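# Move shelf board from cart onto wall brackets

## Task

Take the shelf board off the cart, which can roll, and set it level across both wall brackets. Slide it back until it touches the wall, release it, and move the robot away. The robot must not topple or finish leaning, or the task fails.

## Robot and tools

ROBOT. A Rainbow Robotics RB-Y1: a wheeled base with two drive wheels and two rear casters, two 7-joint arms with parallel grippers, a head, and a torso whose lower leg folds at ankle, knee and hip. The base is 0.66 m long and 0.58 m wide, and its front edge sits 0.10 m ahead of the drive axle. The base cannot drive sideways. A bent leg can reach past the front edge. Loose objects may now and then get a short shove from outside.

FRAMES. The base frame has its origin on the floor between the drive wheels, with x forward, y left and z up. The chest, left_hand and right_hand are reported in it. Each hand point lies midway between the finger pads. The fingers point along the hand's -z and close along its x. Reported hand positions can be off, more so at full reach. The odometry frame is the base frame as it was at the scene start. base_odometry only counts wheel turns, so slip shows up as travel. Heading is in radians, left positive, from -3.142 to 3.142.

execute_actions(actions, cameras). actions is a list holding one action, or an empty list to just read the state and images. An action may contain:
- base: exactly one relative command. {"translate_m": d} is metres, forward positive, -3 to 3. {"rotate_rad": d} is radians, counter-clockwise (left) positive, -3.2 to 3.2. Both are offsets from where the base last reported itself. A command needing over 8.667 s is refused.
- joints: a dict of absolute joint targets by name. Angles are in radians, grippers in metres of opening. Ranges: torso_squat_rad 0 to 1.2 (bigger lowers the chest); torso_shift_rad -0.3 to 0.6 (positive pushes the hips forward); torso_pitch_rad -0.2 to 1.4 (positive leans forward); torso_yaw_rad -1.5 to 1.5 (left positive). Shoulder pitch -2.356 to 2.356 (0 hangs down, negative raises forward). left_shoulder_roll_rad 0 to 3.141 and right_shoulder_roll_rad -3.141 to 0, each moving outward. Shoulder yaw -2.094 to 2.094. Elbow -2.617 to 0.01 (negative bends). Forearm roll -3.141 to 3.141. Wrist pitch -1.57 to 1.919 (negative tips the hand forward). Hand roll -2.705 to 2.705. Gripper 0 to 0.1. head_pan_rad -0.523 to 0.523. head_tilt_rad -0.35 to 1.57 (positive looks down). Yaw and roll signs are the same on both arms. The done tolerance is ±0.02 rad, or ±0.004 m for grippers.
- speeds: optional caps for this action only. translate_m 0.05 to 0.4 m/s; rotate_rad 0.1 to 1.509 rad/s.
- min_time_s: 0.1 to 8, the shortest duration of each arm and head motion.

All motions start together. Nothing runs past 15 s. Top speeds: arm joints 1 rad/s (wrist-end joints 1.5), head 1.5, squat and pitch 0.3, shift 0.15, torso yaw 0.6, grippers 0.1 m/s. A joint you leave out may still be driving toward its earlier target. An unknown key or an out-of-range number refuses the whole call. cameras is a list of head_camera, left_wrist_camera, right_wrist_camera or all. Null means all, and [] means none.

TORSO COUPLING. The torso must also satisfy: squat+shift <= 1.52; squat-shift+pitch <= 1.57; shift+0.5pitch-0.4squat <= 0.7; shift+0.3pitch-0.5squat <= 0.39. If a target breaks one, the torso goes only part way and reports off_target.

wait(seconds): 0 to 10 s with no new command. It returns the state and images. zoom_image(camera, region): region is [x0,y0,x1,y1] in pixels of that camera's latest full image, at most 504x504. finished_scene(scene): ends the scene for good and reports success, so the board must already be resting correctly.

RESULT LINES. base_status and joint_status show how each motion ended:
- done: for the base, the wheels turned the full amount, even if they slipped.
- off_target: the motion stopped short and may still be pushing.
- limit_stop_at_<name>: a built-in limit stopped it. limit_stop_at_own_body means the self-collision guard stopped the whole torso, or only the joints moving an arm inward, before anything touched.
- contact_stop: a hard obstruction, an overload, or an arm pressed against something.
- time_out: the motion ran past its allowed time.
- stopped_with_arm: the torso halted because an arm hit something.
A contact_stop, time_out or stopped_with_arm on one joint halts its whole group (torso, left arm or right arm), and that group holds where it stopped. Ease off in a separate action, arms before torso. If both hands hold the board and the torso hits contact_stop the moment it starts with nothing in the way, first send every arm joint its current joint_positions value, then resend the torso. "joint command not followed" with a cause line means the arm-collision check refused that arm's targets, and they may be retried in later actions until they pass. A gripper target still runs. on_its_own lists what you did not command, and "held at" there is a target, not the measured position. If a call reports a stop, the remaining calls in that reply are skipped.

CONTACT. The base does not stop on hitting furniture; its wheels may spin and keep pushing. The leg can shove the robot backward while the torso reports done, and odometry will not show it. The self-collision guard ignores the upper arm against the chest or head, held objects, and parts already touching. Never let the two arms strike or squeeze each other, grippers included; the arm check does not cover hands. To grip, command an opening at least 0.005 m narrower than the object; off_target is then expected.

LOADS. Each arm is rated for 3 kg. Heavy weight far forward can tip the robot, and nothing stops that. Joint torque limits, in N m: shoulders 63, elbow 32.4, wrist-end joints 22.5. Reaching one freezes the robot for 10 s. Motors heat while holding a load, even while you think. A MOTOR HOT line appears at 65 °C. At 80 °C the arm is braked and keys show limit_stop_at_motor_heat, after which you resend targets. The robot keeps holding its last command while you think.

CAMERAS. head_camera is 896x504, and the wrist cameras are 644x364. The given calibration (K, distortion, T_world_to_cam mapping base frame to camera) is approximate, and wrist poses can be further off at long reach.

AVOID dropping or slamming the board, hard pushes, letting the cart roll away, and tipping or leaning the robot.

Each tool is called after "Request:" by a JSON object that holds its "method" and its "body", one argument or row to a line.

## Session

Request:
{"method": "execute_actions", "body": {
  "actions": []
}}

Scene clock: 0.00 s.
base_odometry: x=+0.000 y=+0.000 heading=+0.000 (m, m, rad; odometry frame)
base_status: not commanded
joint_positions: torso_squat_rad=+0.350 torso_shift_rad=-0.001 torso_pitch_rad=+0.000 torso_yaw_rad=-0.001 left_shoulder_pitch_rad=+0.047 left_shoulder_roll_rad=+0.027 left_shoulder_yaw_rad=-0.050 left_elbow_rad=-0.290 left_forearm_roll_rad=+0.033 left_wrist_pitch_rad=+0.034 left_hand_roll_rad=+0.022 left_gripper_m=+0.101 right_shoulder_pitch_rad=-0.012 right_shoulder_roll_rad=-0.023 right_shoulder_yaw_rad=+0.023 right_elbow_rad=-0.230 right_forearm_roll_rad=+0.035 right_wrist_pitch_rad=-0.005 right_hand_roll_rad=+0.000 right_gripper_m=+0.099 head_pan_rad=+0.000 head_tilt_rad=+0.399
joint_status: not commanded
chest: x=-0.2287 y=+0.0004 z=+1.2474 quat_wxyz=(+1.000, +0.000, +0.000, +0.000) (m; base frame)
left_hand: x=-0.1298 y=+0.2353 z=+0.5691 quat_wxyz=(+0.994, +0.007, -0.105, +0.008) (m; base frame)
right_hand: x=-0.1076 y=-0.2340 z=+0.5724 quat_wxyz=(+0.992, -0.012, -0.122, +0.032) (m; base frame)
pictures: head_camera, left_wrist_camera, right_wrist_camera
Images, in order (width x height): head_camera 896x504, left_wrist_camera 644x364, right_wrist_camera 644x364.

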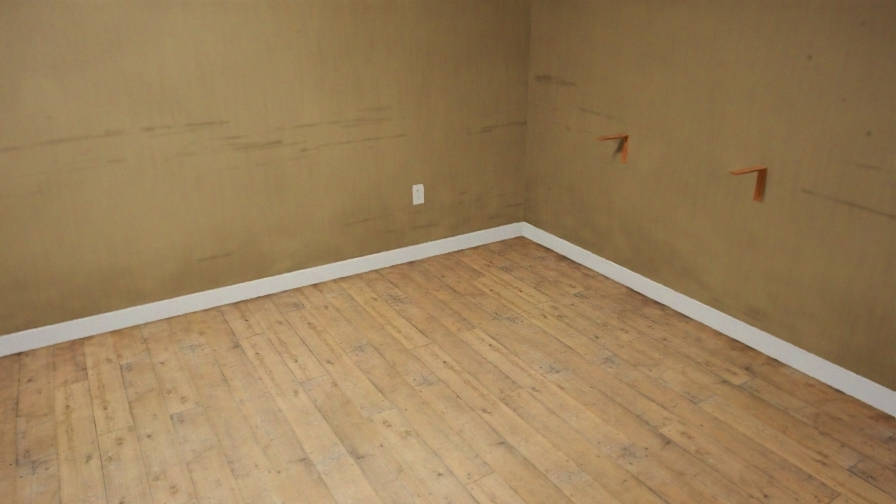

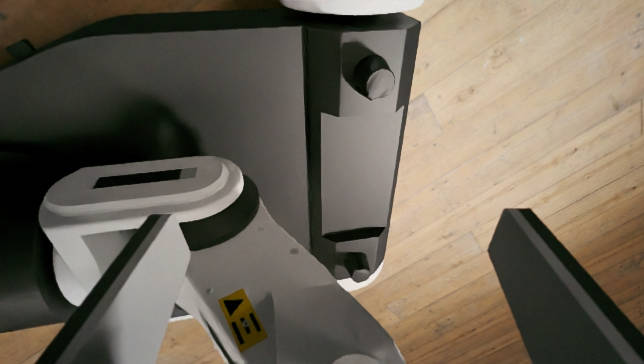

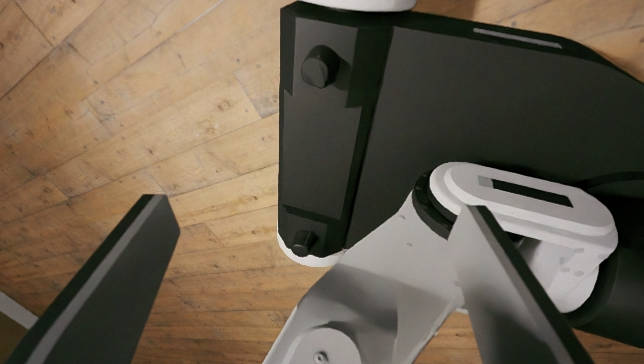

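Request:
{"method": "execute_actions", "body": {
  "actions": [
    {"base":{"rotate_rad":-1.1}}
  ],
  "cameras": ["head_camera"]
}}

Request:
{"method": "execute_actions", "body": {
  "actions": [
    {"base":{"rotate_rad":-1.1}}
  ],
  "cameras": ["head_camera"]
}}

Request:
{"method": "execute_actions", "body": {
  "actions": [
    {"base":{"rotate_rad":-1.1}}
  ],
  "cameras": ["head_camera"]
}}

Request:
{"method": "execute_actions", "body": {
  "actions": [
    {"base":{"rotate_rad":-1.1}}
  ],
  "cameras": ["head_camera"]
}}

Scene clock: 3.53 s.
base_odometry: x=+0.000 y=+0.000 heading=-1.099 (m, m, rad; odometry frame)
base_status: done
joint_positions: torso_squat_rad=+0.350 torso_shift_rad=-0.001 torso_pitch_rad=+0.000 torso_yaw_rad=-0.001 left_shoulder_pitch_rad=+0.047 left_shoulder_roll_rad=+0.027 left_shoulder_yaw_rad=-0.050 left_elbow_rad=-0.290 left_forearm_roll_rad=+0.033 left_wrist_pitch_rad=+0.034 left_hand_roll_rad=+0.022 left_gripper_m=+0.101 right_shoulder_pitch_rad=-0.012 right_shoulder_roll_rad=-0.023 right_shoulder_yaw_rad=+0.023 right_elbow_rad=-0.230 right_forearm_roll_rad=+0.035 right_wrist_pitch_rad=-0.005 right_hand_roll_rad=+0.000 right_gripper_m=+0.099 head_pan_rad=+0.000 head_tilt_rad=+0.399
joint_status: not commanded
chest: x=-0.2287 y=+0.0004 z=+1.2474 quat_wxyz=(+1.000, +0.000, +0.000, +0.000) (m; base frame)
left_hand: x=-0.1298 y=+0.2353 z=+0.5691 quat_wxyz=(+0.994, +0.007, -0.105, +0.008) (m; base frame)
right_hand: x=-0.1076 y=-0.2340 z=+0.5724 quat_wxyz=(+0.992, -0.012, -0.122, +0.032) (m; base frame)
pictures: head_camera
camera_calibration (this result's frames):
head_camera: T_world_to_cam=[[0.0425613, -0.998967, 0.0159195, -0.0105851], [-0.379761, -0.0309137, -0.924568, 1.32083], [0.924105, 0.0333053, -0.380684, 0.685603], [0, 0, 0, 1]] pos_world=[-0.131521, 0.00742322, 1.48236]
Images, in order (width x height): head_camera 896x504.

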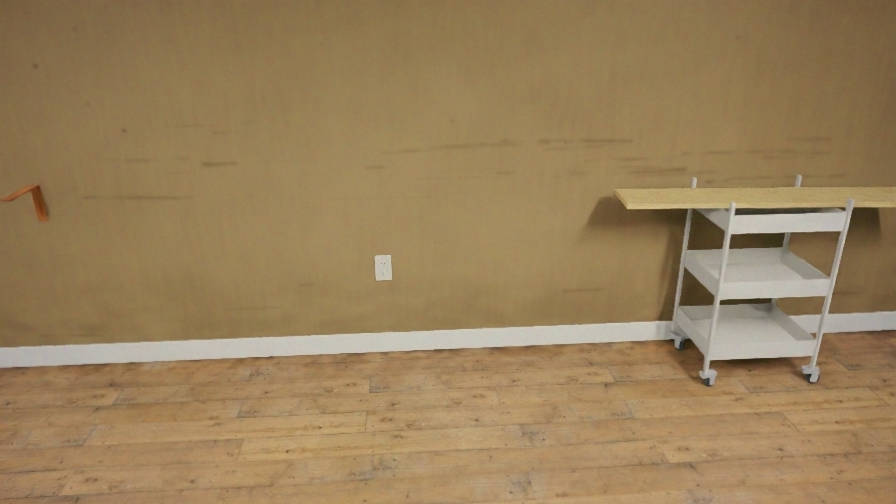

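Scene clock: 7.07 s.
base_odometry: x=+0.000 y=+0.000 heading=-2.199 (m, m, rad; odometry frame)
base_status: done
joint_positions: torso_squat_rad=+0.350 torso_shift_rad=-0.001 torso_pitch_rad=+0.000 torso_yaw_rad=-0.001 left_shoulder_pitch_rad=+0.047 left_shoulder_roll_rad=+0.027 left_shoulder_yaw_rad=-0.050 left_elbow_rad=-0.290 left_forearm_roll_rad=+0.033 left_wrist_pitch_rad=+0.034 left_hand_roll_rad=+0.022 left_gripper_m=+0.101 right_shoulder_pitch_rad=-0.012 right_shoulder_roll_rad=-0.023 right_shoulder_yaw_rad=+0.023 right_elbow_rad=-0.230 right_forearm_roll_rad=+0.035 right_wrist_pitch_rad=-0.005 right_hand_roll_rad=+0.000 right_gripper_m=+0.099 head_pan_rad=+0.000 head_tilt_rad=+0.399
joint_status: not commanded
chest: x=-0.2287 y=+0.0004 z=+1.2474 quat_wxyz=(+1.000, +0.000, +0.000, +0.000) (m; base frame)
left_hand: x=-0.1298 y=+0.2353 z=+0.5691 quat_wxyz=(+0.994, +0.007, -0.105, +0.008) (m; base frame)
right_hand: x=-0.1076 y=-0.2340 z=+0.5724 quat_wxyz=(+0.992, -0.012, -0.122, +0.032) (m; base frame)
pictures: head_camera
camera_calibration (this result's frames):
head_camera: T_world_to_cam=[[0.0425613, -0.998967, 0.0159067, -0.0105807], [-0.379761, -0.0309019, -0.924568, 1.32083], [0.924105, 0.0333101, -0.380684, 0.685603], [0, 0, 0, 1]] pos_world=[-0.131521, 0.00740867, 1.48236]
Images, in order (width x height): head_camera 896x504.

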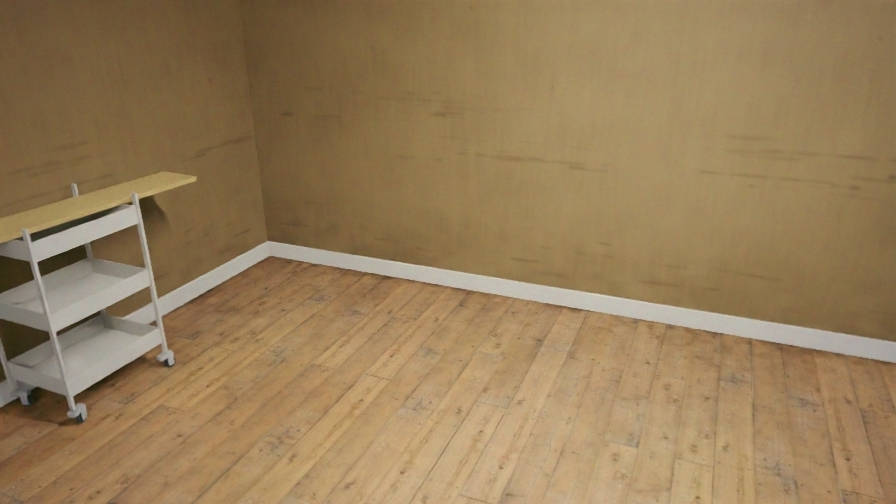

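Scene clock: 10.70 s.
base_odometry: x=+0.000 y=+0.001 heading=+2.985 (m, m, rad; odometry frame)
base_status: done
joint_positions: torso_squat_rad=+0.350 torso_shift_rad=-0.001 torso_pitch_rad=+0.000 torso_yaw_rad=-0.001 left_shoulder_pitch_rad=+0.047 left_shoulder_roll_rad=+0.027 left_shoulder_yaw_rad=-0.050 left_elbow_rad=-0.290 left_forearm_roll_rad=+0.033 left_wrist_pitch_rad=+0.034 left_hand_roll_rad=+0.022 left_gripper_m=+0.101 right_shoulder_pitch_rad=-0.012 right_shoulder_roll_rad=-0.023 right_shoulder_yaw_rad=+0.023 right_elbow_rad=-0.230 right_forearm_roll_rad=+0.035 right_wrist_pitch_rad=-0.005 right_hand_roll_rad=+0.000 right_gripper_m=+0.099 head_pan_rad=+0.000 head_tilt_rad=+0.399
joint_status: not commanded
chest: x=-0.2287 y=+0.0004 z=+1.2474 quat_wxyz=(+1.000, +0.000, +0.000, +0.000) (m; base frame)
left_hand: x=-0.1298 y=+0.2353 z=+0.5691 quat_wxyz=(+0.994, +0.007, -0.105, +0.008) (m; base frame)
right_hand: x=-0.1076 y=-0.2340 z=+0.5724 quat_wxyz=(+0.992, -0.012, -0.122, +0.032) (m; base frame)
pictures: head_camera
camera_calibration (this result's frames):
head_camera: T_world_to_cam=[[0.0425616, -0.998967, 0.0159029, -0.0105785], [-0.37976, -0.0308984, -0.924569, 1.32083], [0.924105, 0.0333118, -0.380683, 0.685603], [0, 0, 0, 1]] pos_world=[-0.131522, 0.00740522, 1.48236]
Images, in order (width x height): head_camera 896x504.

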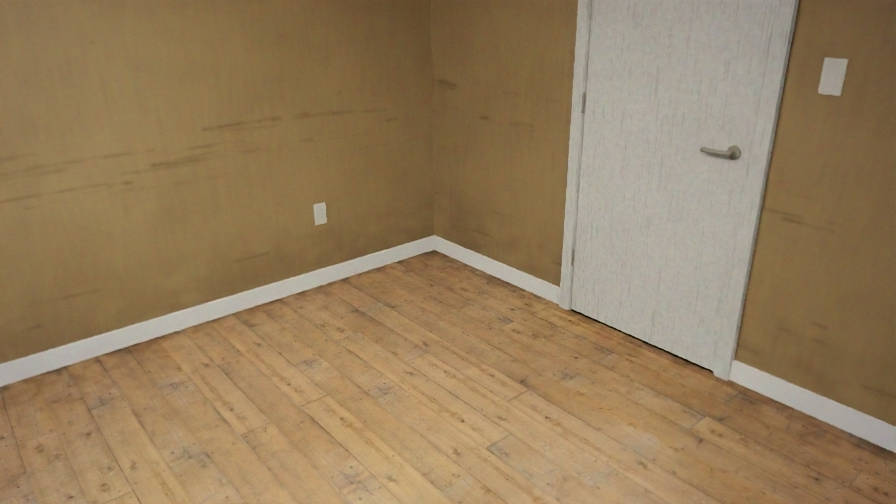

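Scene clock: 14.23 s.
base_odometry: x=+0.000 y=+0.000 heading=+1.886 (m, m, rad; odometry frame)
base_status: done
joint_positions: torso_squat_rad=+0.350 torso_shift_rad=-0.001 torso_pitch_rad=+0.000 torso_yaw_rad=-0.001 left_shoulder_pitch_rad=+0.047 left_shoulder_roll_rad=+0.027 left_shoulder_yaw_rad=-0.050 left_elbow_rad=-0.290 left_forearm_roll_rad=+0.033 left_wrist_pitch_rad=+0.034 left_hand_roll_rad=+0.022 left_gripper_m=+0.101 right_shoulder_pitch_rad=-0.012 right_shoulder_roll_rad=-0.023 right_shoulder_yaw_rad=+0.023 right_elbow_rad=-0.230 right_forearm_roll_rad=+0.035 right_wrist_pitch_rad=-0.005 right_hand_roll_rad=+0.000 right_gripper_m=+0.099 head_pan_rad=+0.000 head_tilt_rad=+0.399
joint_status: not commanded
chest: x=-0.2287 y=+0.0004 z=+1.2474 quat_wxyz=(+1.000, +0.000, +0.000, +0.000) (m; base frame)
left_hand: x=-0.1298 y=+0.2353 z=+0.5691 quat_wxyz=(+0.994, +0.007, -0.105, +0.008) (m; base frame)
right_hand: x=-0.1076 y=-0.2340 z=+0.5724 quat_wxyz=(+0.992, -0.012, -0.122, +0.032) (m; base frame)
pictures: head_camera
camera_calibration (this result's frames):
head_camera: T_world_to_cam=[[0.0425616, -0.998967, 0.0159019, -0.0105769], [-0.37976, -0.0308975, -0.924569, 1.32083], [0.924105, 0.0333122, -0.380683, 0.685603], [0, 0, 0, 1]] pos_world=[-0.131522, 0.00740526, 1.48236]
Images, in order (width x height): head_camera 896x504.

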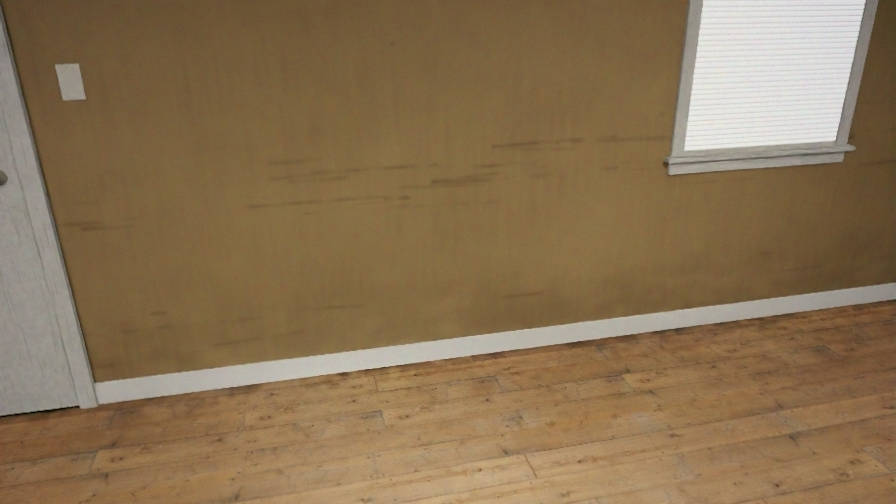

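Request:
{"method": "execute_actions", "body": {
  "actions": [
    {"base":{"rotate_rad":-1.27},"joints":{"left_shoulder_pitch_rad":0,"left_shoulder_roll_rad":0.35,"left_shoulder_yaw_rad":0,"left_elbow_rad":-1.57,"left_forearm_roll_rad":0,"left_wrist_pitch_rad":0,"left_hand_roll_rad":0.35,"right_shoulder_pitch_rad":0,"right_shoulder_roll_rad":-0.35,"right_shoulder_yaw_rad":0,"right_elbow_rad":-1.57,"right_forearm_roll_rad":0,"right_wrist_pitch_rad":0,"right_hand_roll_rad":-0.35,"torso_squat_rad":0.9}}
  ],
  "cameras": []
}}

Request:
{"method": "execute_actions", "body": {
  "actions": [
    {"base":{"translate_m":-1.51}}
  ],
  "cameras": []
}}

Request:
{"method": "execute_actions", "body": {
  "actions": [
    {"base":{"rotate_rad":-1.571}}
  ],
  "cameras": []
}}

Request:
{"method": "execute_actions", "body": {
  "actions": [
    {"base":{"translate_m":0.8}}
  ]
}}

Scene clock: 18.10 s.
base_odometry: x=+0.000 y=+0.000 heading=+0.617 (m, m, rad; odometry frame)
base_status: done
joint_positions: torso_squat_rad=+0.900 torso_shift_rad=-0.001 torso_pitch_rad=+0.000 torso_yaw_rad=-0.001 left_shoulder_pitch_rad=+0.000 left_shoulder_roll_rad=+0.350 left_shoulder_yaw_rad=+0.000 left_elbow_rad=-1.570 left_forearm_roll_rad=+0.000 left_wrist_pitch_rad=+0.000 left_hand_roll_rad=+0.350 left_gripper_m=+0.101 right_shoulder_pitch_rad=+0.000 right_shoulder_roll_rad=-0.350 right_shoulder_yaw_rad=+0.000 right_elbow_rad=-1.570 right_forearm_roll_rad=+0.000 right_wrist_pitch_rad=+0.000 right_hand_roll_rad=-0.350 right_gripper_m=+0.099 head_pan_rad=+0.000 head_tilt_rad=+0.399
joint_status: all done
chest: x=-0.2286 y=+0.0002 z=+1.0250 quat_wxyz=(+1.000, +0.000, +0.000, +0.000) (m; base frame)
left_hand: x=+0.2894 y=+0.3251 z=+0.8164 quat_wxyz=(+0.707, +0.000, -0.707, +0.000) (m; base frame)
right_hand: x=+0.2888 y=-0.3257 z=+0.8166 quat_wxyz=(+0.707, +0.000, -0.707, +0.000) (m; base frame)
pictures: none
No camera images: the call's "cameras" was empty. Leave "cameras" out to get every camera's image.

Scene clock: 23.73 s.
base_odometry: x=-1.233 y=-0.872 heading=+0.615 (m, m, rad; odometry frame)
base_status: done
joint_positions: torso_squat_rad=+0.900 torso_shift_rad=-0.001 torso_pitch_rad=+0.000 torso_yaw_rad=-0.001 left_shoulder_pitch_rad=+0.000 left_shoulder_roll_rad=+0.350 left_shoulder_yaw_rad=+0.000 left_elbow_rad=-1.570 left_forearm_roll_rad=+0.000 left_wrist_pitch_rad=+0.000 left_hand_roll_rad=+0.350 left_gripper_m=+0.101 right_shoulder_pitch_rad=+0.000 right_shoulder_roll_rad=-0.350 right_shoulder_yaw_rad=+0.000 right_elbow_rad=-1.570 right_forearm_roll_rad=+0.000 right_wrist_pitch_rad=+0.000 right_hand_roll_rad=-0.350 right_gripper_m=+0.099 head_pan_rad=+0.000 head_tilt_rad=+0.399
joint_status: not commanded
chest: x=-0.2285 y=+0.0002 z=+1.0250 quat_wxyz=(+1.000, +0.000, +0.000, -0.001) (m; base frame)
left_hand: x=+0.2894 y=+0.3250 z=+0.8165 quat_wxyz=(+0.707, +0.000, -0.707, +0.000) (m; base frame)
right_hand: x=+0.2888 y=-0.3257 z=+0.8165 quat_wxyz=(+0.707, +0.000, -0.707, +0.000) (m; base frame)
pictures: none
No camera images: the call's "cameras" was empty. Leave "cameras" out to get every camera's image.

Scene clock: 27.67 s.
base_odometry: x=-1.233 y=-0.872 heading=-0.956 (m, m, rad; odometry frame)
base_status: done
joint_positions: torso_squat_rad=+0.900 torso_shift_rad=-0.001 torso_pitch_rad=+0.000 torso_yaw_rad=-0.001 left_shoulder_pitch_rad=+0.000 left_shoulder_roll_rad=+0.350 left_shoulder_yaw_rad=+0.000 left_elbow_rad=-1.570 left_forearm_roll_rad=+0.000 left_wrist_pitch_rad=+0.000 left_hand_roll_rad=+0.350 left_gripper_m=+0.101 right_shoulder_pitch_rad=+0.000 right_shoulder_roll_rad=-0.350 right_shoulder_yaw_rad=+0.000 right_elbow_rad=-1.570 right_forearm_roll_rad=+0.000 right_wrist_pitch_rad=+0.000 right_hand_roll_rad=-0.350 right_gripper_m=+0.099 head_pan_rad=+0.000 head_tilt_rad=+0.399
joint_status: not commanded
chest: x=-0.2285 y=+0.0002 z=+1.0250 quat_wxyz=(+1.000, +0.000, +0.000, +0.000) (m; base frame)
left_hand: x=+0.2894 y=+0.3250 z=+0.8165 quat_wxyz=(+0.707, +0.000, -0.707, +0.000) (m; base frame)
right_hand: x=+0.2888 y=-0.3257 z=+0.8165 quat_wxyz=(+0.707, +0.000, -0.707, +0.000) (m; base frame)
pictures: none
No camera images: the call's "cameras" was empty. Leave "cameras" out to get every camera's image.

Scene clock: 31.50 s.
base_odometry: x=-0.772 y=-1.525 heading=-0.957 (m, m, rad; odometry frame)
base_status: done
joint_positions: torso_squat_rad=+0.900 torso_shift_rad=-0.001 torso_pitch_rad=+0.000 torso_yaw_rad=-0.001 left_shoulder_pitch_rad=+0.000 left_shoulder_roll_rad=+0.350 left_shoulder_yaw_rad=+0.000 left_elbow_rad=-1.570 left_forearm_roll_rad=+0.000 left_wrist_pitch_rad=+0.000 left_hand_roll_rad=+0.350 left_gripper_m=+0.101 right_shoulder_pitch_rad=+0.000 right_shoulder_roll_rad=-0.350 right_shoulder_yaw_rad=+0.000 right_elbow_rad=-1.570 right_forearm_roll_rad=+0.000 right_wrist_pitch_rad=+0.000 right_hand_roll_rad=-0.350 right_gripper_m=+0.099 head_pan_rad=+0.000 head_tilt_rad=+0.399
joint_status: not commanded
chest: x=-0.2285 y=+0.0002 z=+1.0251 quat_wxyz=(+1.000, +0.000, +0.000, +0.000) (m; base frame)
left_hand: x=+0.2895 y=+0.3250 z=+0.8164 quat_wxyz=(+0.707, +0.000, -0.707, +0.000) (m; base frame)
right_hand: x=+0.2888 y=-0.3257 z=+0.8165 quat_wxyz=(+0.707, +0.000, -0.707, +0.000) (m; base frame)
pictures: head_camera, left_wrist_camera, right_wrist_camera
camera_calibration (this result's frames):
head_camera: T_world_to_cam=[[0.0425691, -0.998968, 0.0158552, -0.00713901], [-0.379827, -0.0308596, -0.924543, 1.11528], [0.924078, 0.0333347, -0.380749, 0.600802], [0, 0, 0, 1]] pos_world=[-0.13127, 0.00725785, 1.25999]
left_wrist_camera: T_world_to_cam=[[0.0273442, -0.0469663, 0.998522, -0.803305], [-0.602568, -0.797791, -0.0210236, 0.488359], [0.797599, -0.601103, -0.0501153, 0.0879502], [0, 0, 0, 1]] pos_world=[0.246086, 0.404747, 0.816792]
right_wrist_camera: T_world_to_cam=[[0.013577, -0.0381964, -0.999178, 0.791573], [-0.638678, 0.768532, -0.0380578, 0.497814], [0.769354, 0.63867, -0.0139609, 0.0851887], [0, 0, 0, 1]] pos_world=[0.241655, -0.406758, 0.811057]
Images, in order (width x height): head_camera 896x504, left_wrist_camera 644x364, right_wrist_camera 644x364.

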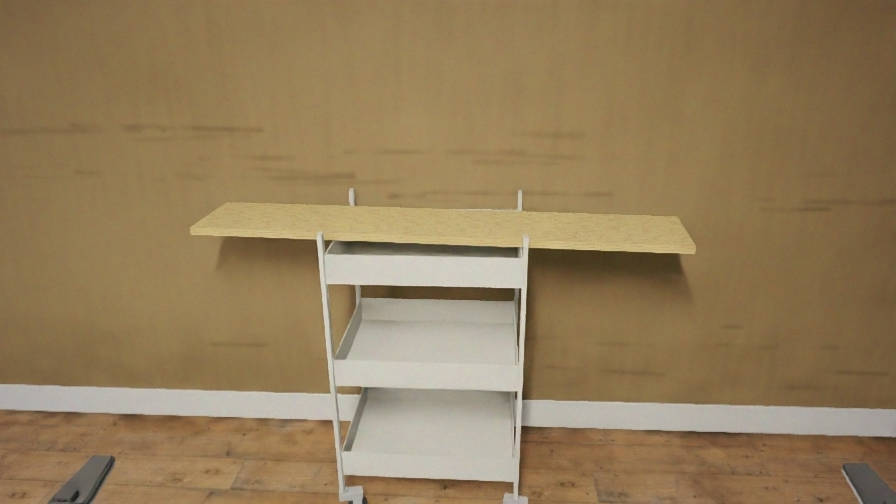

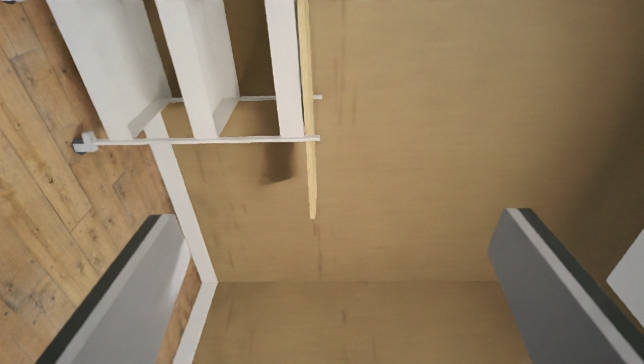

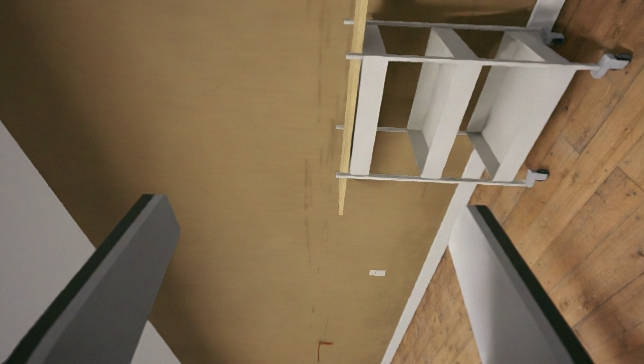

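Request:
{"method": "execute_actions", "body": {
  "actions": [
    {"base":{"rotate_rad":0.19},"joints":{"torso_squat_rad":1.0,"head_tilt_rad":0.6}}
  ],
  "cameras": []
}}

Request:
{"method": "execute_actions", "body": {
  "actions": [
    {"base":{"translate_m":0.5}}
  ],
  "cameras": []
}}

Request:
{"method": "execute_actions", "body": {
  "actions": [
    {"base":{"rotate_rad":-0.19}}
  ],
  "cameras": []
}}

Request:
{"method": "execute_actions", "body": {
  "actions": [
    {"base":{"translate_m":0.2}}
  ]
}}

Scene clock: 33.67 s.
base_odometry: x=-0.771 y=-1.526 heading=-0.767 (m, m, rad; odometry frame)
base_status: done
joint_positions: torso_squat_rad=+1.000 torso_shift_rad=-0.001 torso_pitch_rad=+0.000 torso_yaw_rad=-0.001 left_shoulder_pitch_rad=+0.000 left_shoulder_roll_rad=+0.350 left_shoulder_yaw_rad=+0.000 left_elbow_rad=-1.570 left_forearm_roll_rad=+0.000 left_wrist_pitch_rad=+0.000 left_hand_roll_rad=+0.350 left_gripper_m=+0.101 right_shoulder_pitch_rad=+0.000 right_shoulder_roll_rad=-0.350 right_shoulder_yaw_rad=+0.000 right_elbow_rad=-1.570 right_forearm_roll_rad=+0.000 right_wrist_pitch_rad=+0.000 right_hand_roll_rad=-0.350 right_gripper_m=+0.099 head_pan_rad=+0.000 head_tilt_rad=+0.600
joint_status: all done
chest: x=-0.2285 y=+0.0002 z=+0.9681 quat_wxyz=(+1.000, +0.000, +0.000, +0.000) (m; base frame)
left_hand: x=+0.2895 y=+0.3250 z=+0.7596 quat_wxyz=(+0.707, +0.000, -0.707, +0.000) (m; base frame)
right_hand: x=+0.2888 y=-0.3257 z=+0.7597 quat_wxyz=(+0.707, +0.000, -0.707, +0.000) (m; base frame)
pictures: none
No camera images: the call's "cameras" was empty. Leave "cameras" out to get every camera's image.

Scene clock: 36.57 s.
base_odometry: x=-0.411 y=-1.873 heading=-0.766 (m, m, rad; odometry frame)
base_status: done
joint_positions: torso_squat_rad=+1.000 torso_shift_rad=-0.001 torso_pitch_rad=+0.000 torso_yaw_rad=-0.001 left_shoulder_pitch_rad=+0.000 left_shoulder_roll_rad=+0.350 left_shoulder_yaw_rad=+0.000 left_elbow_rad=-1.570 left_forearm_roll_rad=+0.000 left_wrist_pitch_rad=+0.000 left_hand_roll_rad=+0.350 left_gripper_m=+0.101 right_shoulder_pitch_rad=+0.000 right_shoulder_roll_rad=-0.350 right_shoulder_yaw_rad=+0.000 right_elbow_rad=-1.570 right_forearm_roll_rad=+0.000 right_wrist_pitch_rad=+0.000 right_hand_roll_rad=-0.350 right_gripper_m=+0.099 head_pan_rad=+0.000 head_tilt_rad=+0.600
joint_status: not commanded
chest: x=-0.2284 y=+0.0002 z=+0.9681 quat_wxyz=(+1.000, +0.000, +0.000, +0.000) (m; base frame)
left_hand: x=+0.2895 y=+0.3250 z=+0.7595 quat_wxyz=(+0.707, +0.000, -0.707, +0.000) (m; base frame)
right_hand: x=+0.2889 y=-0.3257 z=+0.7596 quat_wxyz=(+0.707, +0.000, -0.707, +0.000) (m; base frame)
pictures: none
No camera images: the call's "cameras" was empty. Leave "cameras" out to get every camera's image.

Scene clock: 38.50 s.
base_odometry: x=-0.411 y=-1.873 heading=-0.956 (m, m, rad; odometry frame)
base_status: done
joint_positions: torso_squat_rad=+1.000 torso_shift_rad=-0.001 torso_pitch_rad=+0.000 torso_yaw_rad=-0.001 left_shoulder_pitch_rad=+0.000 left_shoulder_roll_rad=+0.350 left_shoulder_yaw_rad=+0.000 left_elbow_rad=-1.570 left_forearm_roll_rad=+0.000 left_wrist_pitch_rad=+0.000 left_hand_roll_rad=+0.350 left_gripper_m=+0.101 right_shoulder_pitch_rad=+0.000 right_shoulder_roll_rad=-0.350 right_shoulder_yaw_rad=+0.000 right_elbow_rad=-1.570 right_forearm_roll_rad=+0.000 right_wrist_pitch_rad=+0.000 right_hand_roll_rad=-0.350 right_gripper_m=+0.099 head_pan_rad=+0.000 head_tilt_rad=+0.600
joint_status: not commanded
chest: x=-0.2284 y=+0.0002 z=+0.9681 quat_wxyz=(+1.000, +0.000, +0.000, +0.000) (m; base frame)
left_hand: x=+0.2895 y=+0.3250 z=+0.7595 quat_wxyz=(+0.707, +0.000, -0.707, +0.000) (m; base frame)
right_hand: x=+0.2889 y=-0.3257 z=+0.7596 quat_wxyz=(+0.707, +0.000, -0.707, +0.000) (m; base frame)
pictures: none
No camera images: the call's "cameras" was empty. Leave "cameras" out to get every camera's image.

Scene clock: 40.40 s.
base_odometry: x=-0.296 y=-2.036 heading=-0.957 (m, m, rad; odometry frame)
base_status: done
joint_positions: torso_squat_rad=+1.000 torso_shift_rad=-0.001 torso_pitch_rad=+0.000 torso_yaw_rad=-0.001 left_shoulder_pitch_rad=+0.000 left_shoulder_roll_rad=+0.350 left_shoulder_yaw_rad=+0.000 left_elbow_rad=-1.570 left_forearm_roll_rad=+0.000 left_wrist_pitch_rad=+0.000 left_hand_roll_rad=+0.350 left_gripper_m=+0.101 right_shoulder_pitch_rad=+0.000 right_shoulder_roll_rad=-0.350 right_shoulder_yaw_rad=+0.000 right_elbow_rad=-1.570 right_forearm_roll_rad=+0.000 right_wrist_pitch_rad=+0.000 right_hand_roll_rad=-0.350 right_gripper_m=+0.099 head_pan_rad=+0.000 head_tilt_rad=+0.600
joint_status: not commanded
chest: x=-0.2284 y=+0.0002 z=+0.9682 quat_wxyz=(+1.000, +0.000, +0.000, +0.000) (m; base frame)
left_hand: x=+0.2896 y=+0.3250 z=+0.7594 quat_wxyz=(+0.707, +0.000, -0.707, +0.000) (m; base frame)
right_hand: x=+0.2889 y=-0.3257 z=+0.7595 quat_wxyz=(+0.707, +0.000, -0.707, +0.000) (m; base frame)
pictures: head_camera, left_wrist_camera, right_wrist_camera
camera_calibration (this result's frames):
head_camera: T_world_to_cam=[[0.0448437, -0.99897, 0.00695785, 0.00461637], [-0.556641, -0.0307698, -0.830183, 0.915995], [0.829542, 0.0333554, -0.557448, 0.765925], [0, 0, 0, 1]] pos_world=[-0.125693, 0.00724886, 1.18737]
left_wrist_camera: T_world_to_cam=[[0.0274463, -0.0469373, 0.998521, -0.746463], [-0.602579, -0.797784, -0.0209383, 0.487137], [0.797587, -0.601113, -0.0501797, 0.0850607], [0, 0, 0, 1]] pos_world=[0.246183, 0.404724, 0.759826]
right_wrist_camera: T_world_to_cam=[[0.0134755, -0.0382295, -0.999178, 0.73469], [-0.638685, 0.768528, -0.0380183, 0.495685], [0.76935, 0.638673, -0.0140604, 0.0844147], [0, 0, 0, 1]] pos_world=[0.241742, -0.406774, 0.754118]
Images, in order (width x height): head_camera 896x504, left_wrist_camera 644x364, right_wrist_camera 644x364.

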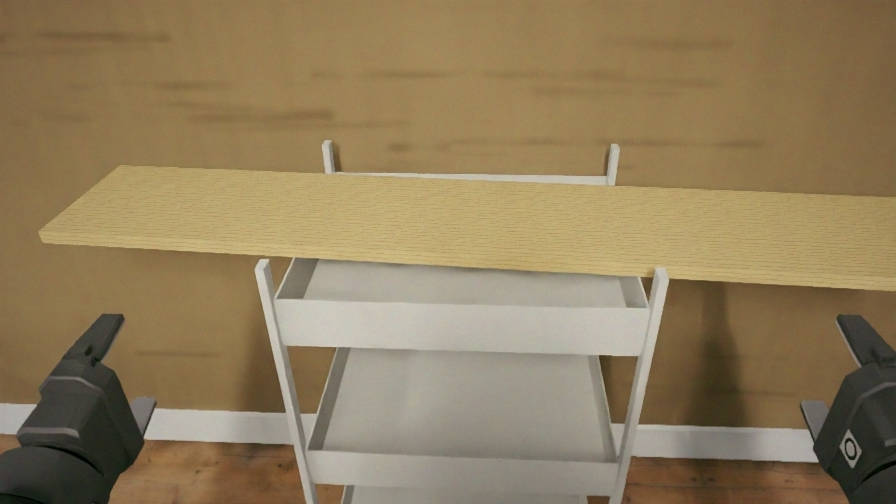

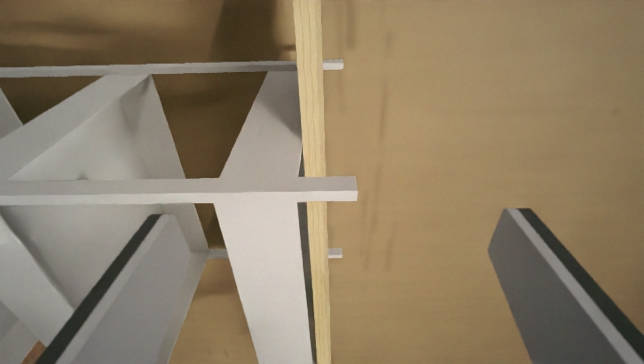

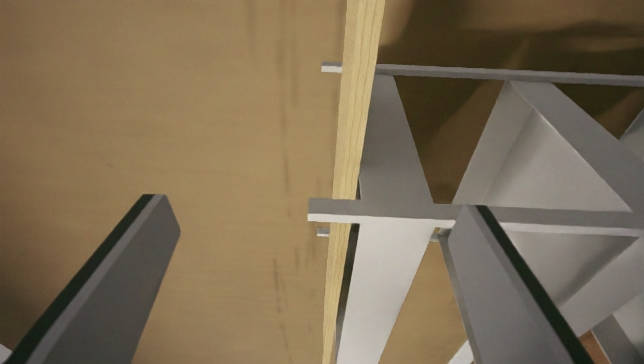

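Request:
{"method": "execute_actions", "body": {
  "actions": [
    {"base":{"translate_m":0.19},"joints":{"torso_squat_rad":1.015,"torso_yaw_rad":-0.04,"head_tilt_rad":0.8}}
  ]
}}

Scene clock: 42.30 s.
base_odometry: x=-0.186 y=-2.192 heading=-0.958 (m, m, rad; odometry frame)
base_status: done
joint_positions: torso_squat_rad=+1.015 torso_shift_rad=-0.001 torso_pitch_rad=+0.000 torso_yaw_rad=-0.040 left_shoulder_pitch_rad=+0.000 left_shoulder_roll_rad=+0.350 left_shoulder_yaw_rad=+0.000 left_elbow_rad=-1.570 left_forearm_roll_rad=+0.000 left_wrist_pitch_rad=+0.000 left_hand_roll_rad=+0.350 left_gripper_m=+0.101 right_shoulder_pitch_rad=+0.000 right_shoulder_roll_rad=-0.350 right_shoulder_yaw_rad=+0.000 right_elbow_rad=-1.570 right_forearm_roll_rad=+0.000 right_wrist_pitch_rad=+0.000 right_hand_roll_rad=-0.350 right_gripper_m=+0.099 head_pan_rad=+0.000 head_tilt_rad=+0.800
joint_status: all done
chest: x=-0.2284 y=+0.0002 z=+0.9593 quat_wxyz=(+1.000, +0.000, +0.000, -0.020) (m; base frame)
left_hand: x=+0.3018 y=+0.3046 z=+0.7506 quat_wxyz=(+0.707, -0.014, -0.707, -0.014) (m; base frame)
right_hand: x=+0.2758 y=-0.3456 z=+0.7507 quat_wxyz=(+0.707, -0.014, -0.707, -0.014) (m; base frame)
pictures: head_camera, left_wrist_camera, right_wrist_camera
camera_calibration (this result's frames):
head_camera: T_world_to_cam=[[0.00624787, -0.999978, -0.00221083, 0.00647959], [-0.711073, -0.00288829, -0.703113, 0.729388], [0.703091, 0.00596502, -0.711075, 0.913036], [0, 0, 0, 1]] pos_world=[-0.12334, 0.00313986, 1.16209]
left_wrist_camera: T_world_to_cam=[[0.025516, -0.0480237, 0.99852, -0.738024], [-0.633251, -0.77366, -0.0210271, 0.480018], [0.773525, -0.631778, -0.0501518, 0.0791086], [0, 0, 0, 1]] pos_world=[0.261611, 0.385907, 0.750993]
right_wrist_camera: T_world_to_cam=[[0.0120341, -0.0387275, -0.999177, 0.725486], [-0.608179, 0.792887, -0.0380567, 0.502334], [0.793709, 0.608137, -0.0140116, 0.0898339], [0, 0, 0, 1]] pos_world=[0.225476, -0.424829, 0.745265]
Images, in order (width x height): head_camera 896x504, left_wrist_camera 644x364, right_wrist_camera 644x364.

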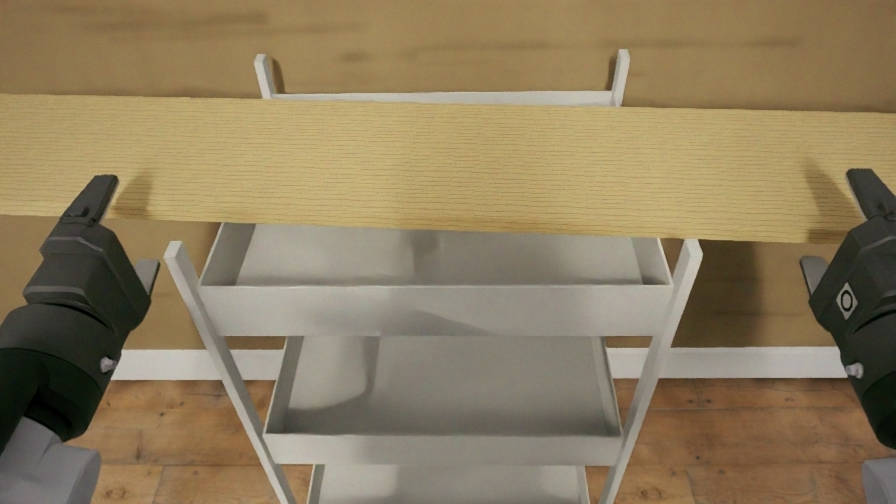

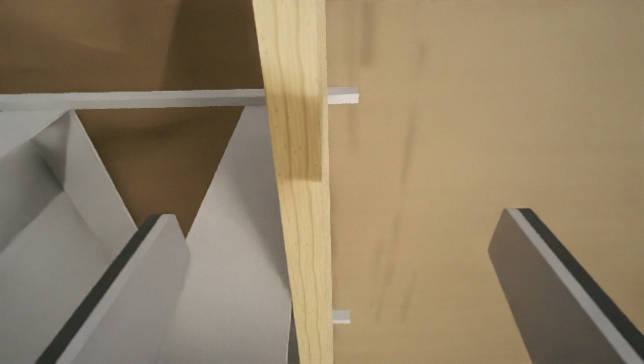

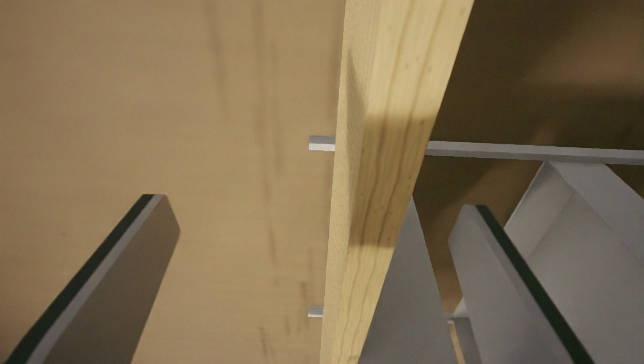

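Request:
{"method": "execute_actions", "body": {
  "actions": [
    {"base":{"translate_m":0.07},"joints":{"torso_squat_rad":1.038},"speeds":{"translate_m":0.05}}
  ]
}}

Request:
{"method": "execute_actions", "body": {
  "actions": [
    {"joints":{"left_gripper_m":0,"right_gripper_m":0}}
  ],
  "cameras": []
}}

Request:
{"method": "execute_actions", "body": {
  "actions": [
    {"joints":{"torso_squat_rad":0.85}}
  ]
}}

Scene clock: 44.57 s.
base_odometry: x=-0.146 y=-2.249 heading=-0.959 (m, m, rad; odometry frame)
base_status: done
joint_positions: torso_squat_rad=+1.038 torso_shift_rad=-0.001 torso_pitch_rad=+0.000 torso_yaw_rad=-0.040 left_shoulder_pitch_rad=+0.000 left_shoulder_roll_rad=+0.350 left_shoulder_yaw_rad=+0.000 left_elbow_rad=-1.570 left_forearm_roll_rad=+0.000 left_wrist_pitch_rad=+0.000 left_hand_roll_rad=+0.350 left_gripper_m=+0.101 right_shoulder_pitch_rad=+0.000 right_shoulder_roll_rad=-0.350 right_shoulder_yaw_rad=+0.000 right_elbow_rad=-1.570 right_forearm_roll_rad=+0.000 right_wrist_pitch_rad=+0.000 right_hand_roll_rad=-0.350 right_gripper_m=+0.099 head_pan_rad=+0.000 head_tilt_rad=+0.800
joint_status: all done
chest: x=-0.2284 y=+0.0002 z=+0.9455 quat_wxyz=(+1.000, +0.000, +0.000, -0.020) (m; base frame)
left_hand: x=+0.3018 y=+0.3046 z=+0.7369 quat_wxyz=(+0.707, -0.014, -0.707, -0.014) (m; base frame)
right_hand: x=+0.2757 y=-0.3457 z=+0.7369 quat_wxyz=(+0.707, -0.014, -0.707, -0.014) (m; base frame)
pictures: head_camera, left_wrist_camera, right_wrist_camera
camera_calibration (this result's frames):
head_camera: T_world_to_cam=[[0.00625008, -0.999978, -0.00221075, 0.00644304], [-0.711003, -0.00288932, -0.703183, 0.719746], [0.703162, 0.0059668, -0.711005, 0.903216], [0, 0, 0, 1]] pos_world=[-0.123406, 0.00313317, 1.14832]
left_wrist_camera: T_world_to_cam=[[0.0254261, -0.0480168, 0.998523, -0.724285], [-0.633242, -0.773667, -0.0210793, 0.479748], [0.773536, -0.63177, -0.0500775, 0.0783753], [0, 0, 0, 1]] pos_world=[0.261586, 0.385903, 0.737252]
right_wrist_camera: T_world_to_cam=[[0.0119541, -0.0387209, -0.999179, 0.711701], [-0.608128, 0.792929, -0.0380037, 0.501755], [0.793749, 0.608083, -0.0140685, 0.0897339], [0, 0, 0, 1]] pos_world=[0.225398, -0.424864, 0.731447]
Images, in order (width x height): head_camera 896x504, left_wrist_camera 644x364, right_wrist_camera 644x364.

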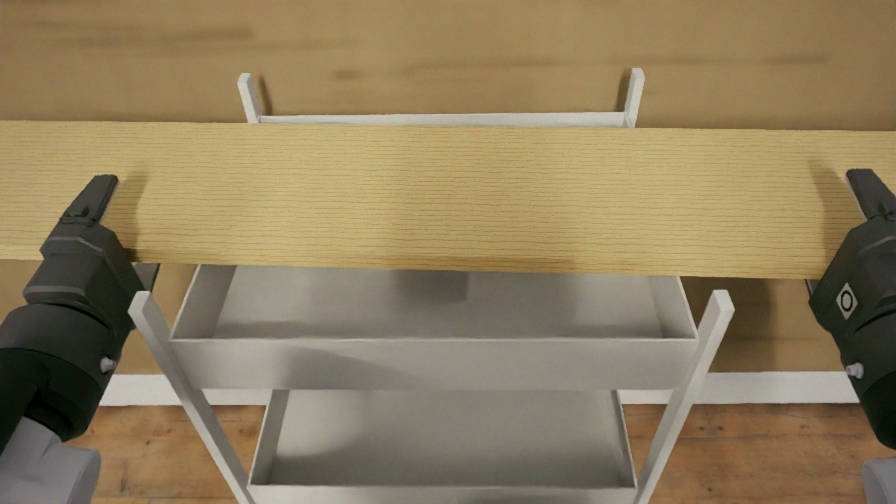

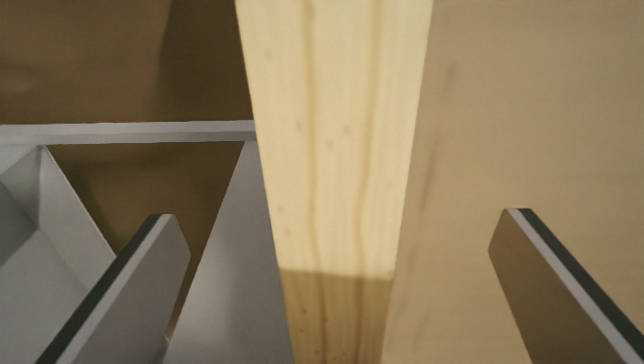

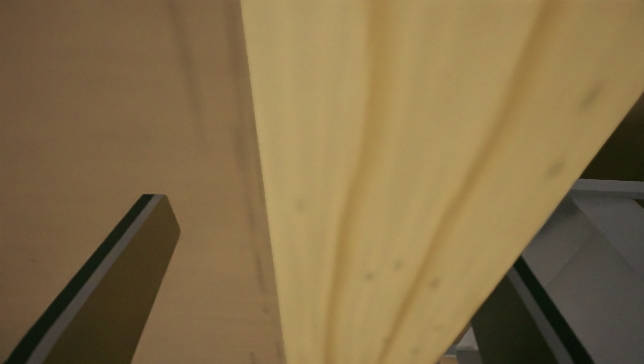

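Scene clock: 46.07 s.
base_odometry: x=-0.146 y=-2.249 heading=-0.959 (m, m, rad; odometry frame)
base_status: not commanded
joint_positions: torso_squat_rad=+1.038 torso_shift_rad=-0.001 torso_pitch_rad=+0.000 torso_yaw_rad=-0.040 left_shoulder_pitch_rad=+0.000 left_shoulder_roll_rad=+0.350 left_shoulder_yaw_rad=+0.000 left_elbow_rad=-1.570 left_forearm_roll_rad=+0.000 left_wrist_pitch_rad=+0.000 left_hand_roll_rad=+0.350 left_gripper_m=+0.019 right_shoulder_pitch_rad=+0.001 right_shoulder_roll_rad=-0.350 right_shoulder_yaw_rad=+0.001 right_elbow_rad=-1.569 right_forearm_roll_rad=+0.000 right_wrist_pitch_rad=+0.001 right_hand_roll_rad=-0.350 right_gripper_m=+0.017 head_pan_rad=+0.000 head_tilt_rad=+0.800
joint_status: left_gripper_m off_target (ended at +0.019, target +0.000); right_gripper_m off_target (ended at +0.017, target +0.000)
chest: x=-0.2283 y=+0.0002 z=+0.9455 quat_wxyz=(+1.000, +0.000, +0.000, -0.020) (m; base frame)
left_hand: x=+0.3018 y=+0.3046 z=+0.7365 quat_wxyz=(+0.707, -0.014, -0.706, -0.014) (m; base frame)
right_hand: x=+0.2755 y=-0.3458 z=+0.7355 quat_wxyz=(+0.708, -0.014, -0.706, -0.014) (m; base frame)
pictures: none
No camera images: the call's "cameras" was empty. Leave "cameras" out to get every camera's image.

Scene clock: 47.53 s.
base_odometry: x=-0.146 y=-2.249 heading=-0.959 (m, m, rad; odometry frame)
base_status: not commanded
joint_positions: torso_squat_rad=+0.850 torso_shift_rad=-0.001 torso_pitch_rad=+0.001 torso_yaw_rad=-0.040 left_shoulder_pitch_rad=+0.001 left_shoulder_roll_rad=+0.350 left_shoulder_yaw_rad=+0.000 left_elbow_rad=-1.569 left_forearm_roll_rad=+0.000 left_wrist_pitch_rad=+0.000 left_hand_roll_rad=+0.350 left_gripper_m=+0.019 right_shoulder_pitch_rad=+0.001 right_shoulder_roll_rad=-0.350 right_shoulder_yaw_rad=+0.001 right_elbow_rad=-1.569 right_forearm_roll_rad=+0.000 right_wrist_pitch_rad=+0.001 right_hand_roll_rad=-0.350 right_gripper_m=+0.017 head_pan_rad=+0.000 head_tilt_rad=+0.800
joint_status: all done
chest: x=-0.2281 y=+0.0003 z=+1.0520 quat_wxyz=(+1.000, +0.000, +0.000, -0.020) (m; base frame)
left_hand: x=+0.3017 y=+0.3047 z=+0.8420 quat_wxyz=(+0.708, -0.014, -0.706, -0.014) (m; base frame)
right_hand: x=+0.2754 y=-0.3458 z=+0.8413 quat_wxyz=(+0.709, -0.015, -0.705, -0.015) (m; base frame)
pictures: head_camera, left_wrist_camera, right_wrist_camera
camera_calibration (this result's frames):
head_camera: T_world_to_cam=[[0.00624851, -0.999978, -0.00222937, 0.00674501], [-0.711632, -0.00288047, -0.702546, 0.794023], [0.702525, 0.00597636, -0.711634, 0.979218], [0, 0, 0, 1]] pos_world=[-0.122914, 0.00317986, 1.2547]
left_wrist_camera: T_world_to_cam=[[0.028221, -0.0477319, 0.998461, -0.830131], [-0.632962, -0.773947, -0.0191086, 0.480355], [0.773669, -0.631449, -0.052054, 0.0853519], [0, 0, 0, 1]] pos_world=[0.261439, 0.386041, 0.842475]
right_wrist_camera: T_world_to_cam=[[0.0074668, -0.0385645, -0.999228, 0.817407], [-0.607802, 0.79331, -0.0351591, 0.503307], [0.794054, 0.607595, -0.0175161, 0.0941722], [0, 0, 0, 1]] pos_world=[0.22503, -0.424974, 0.836122]
Images, in order (width x height): head_camera 896x504, left_wrist_camera 644x364, right_wrist_camera 644x364.

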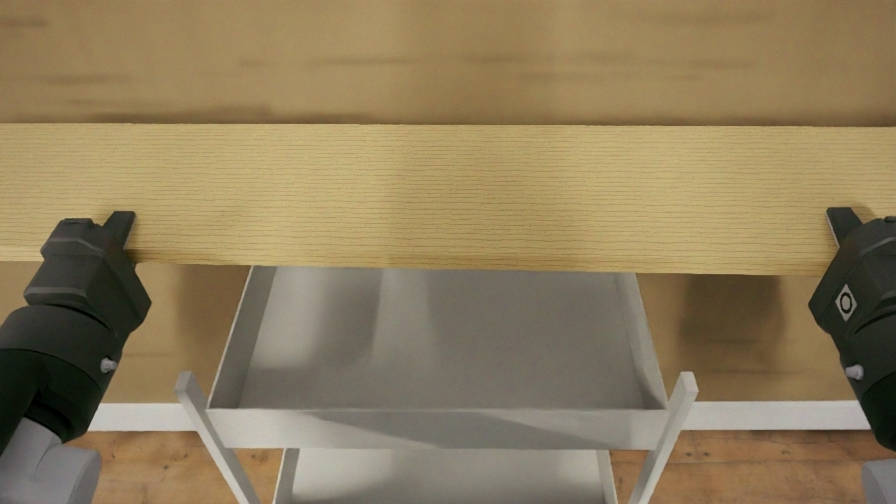

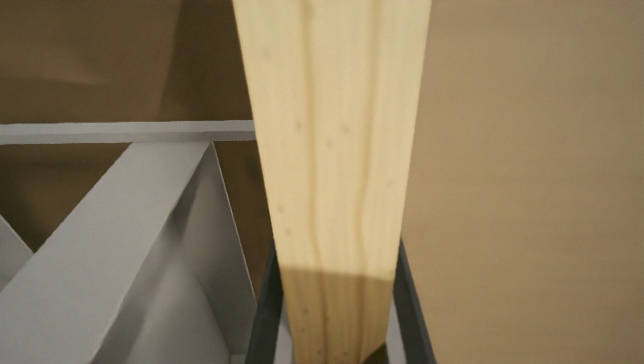

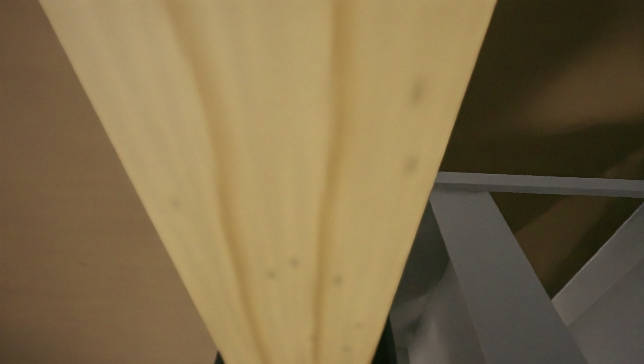

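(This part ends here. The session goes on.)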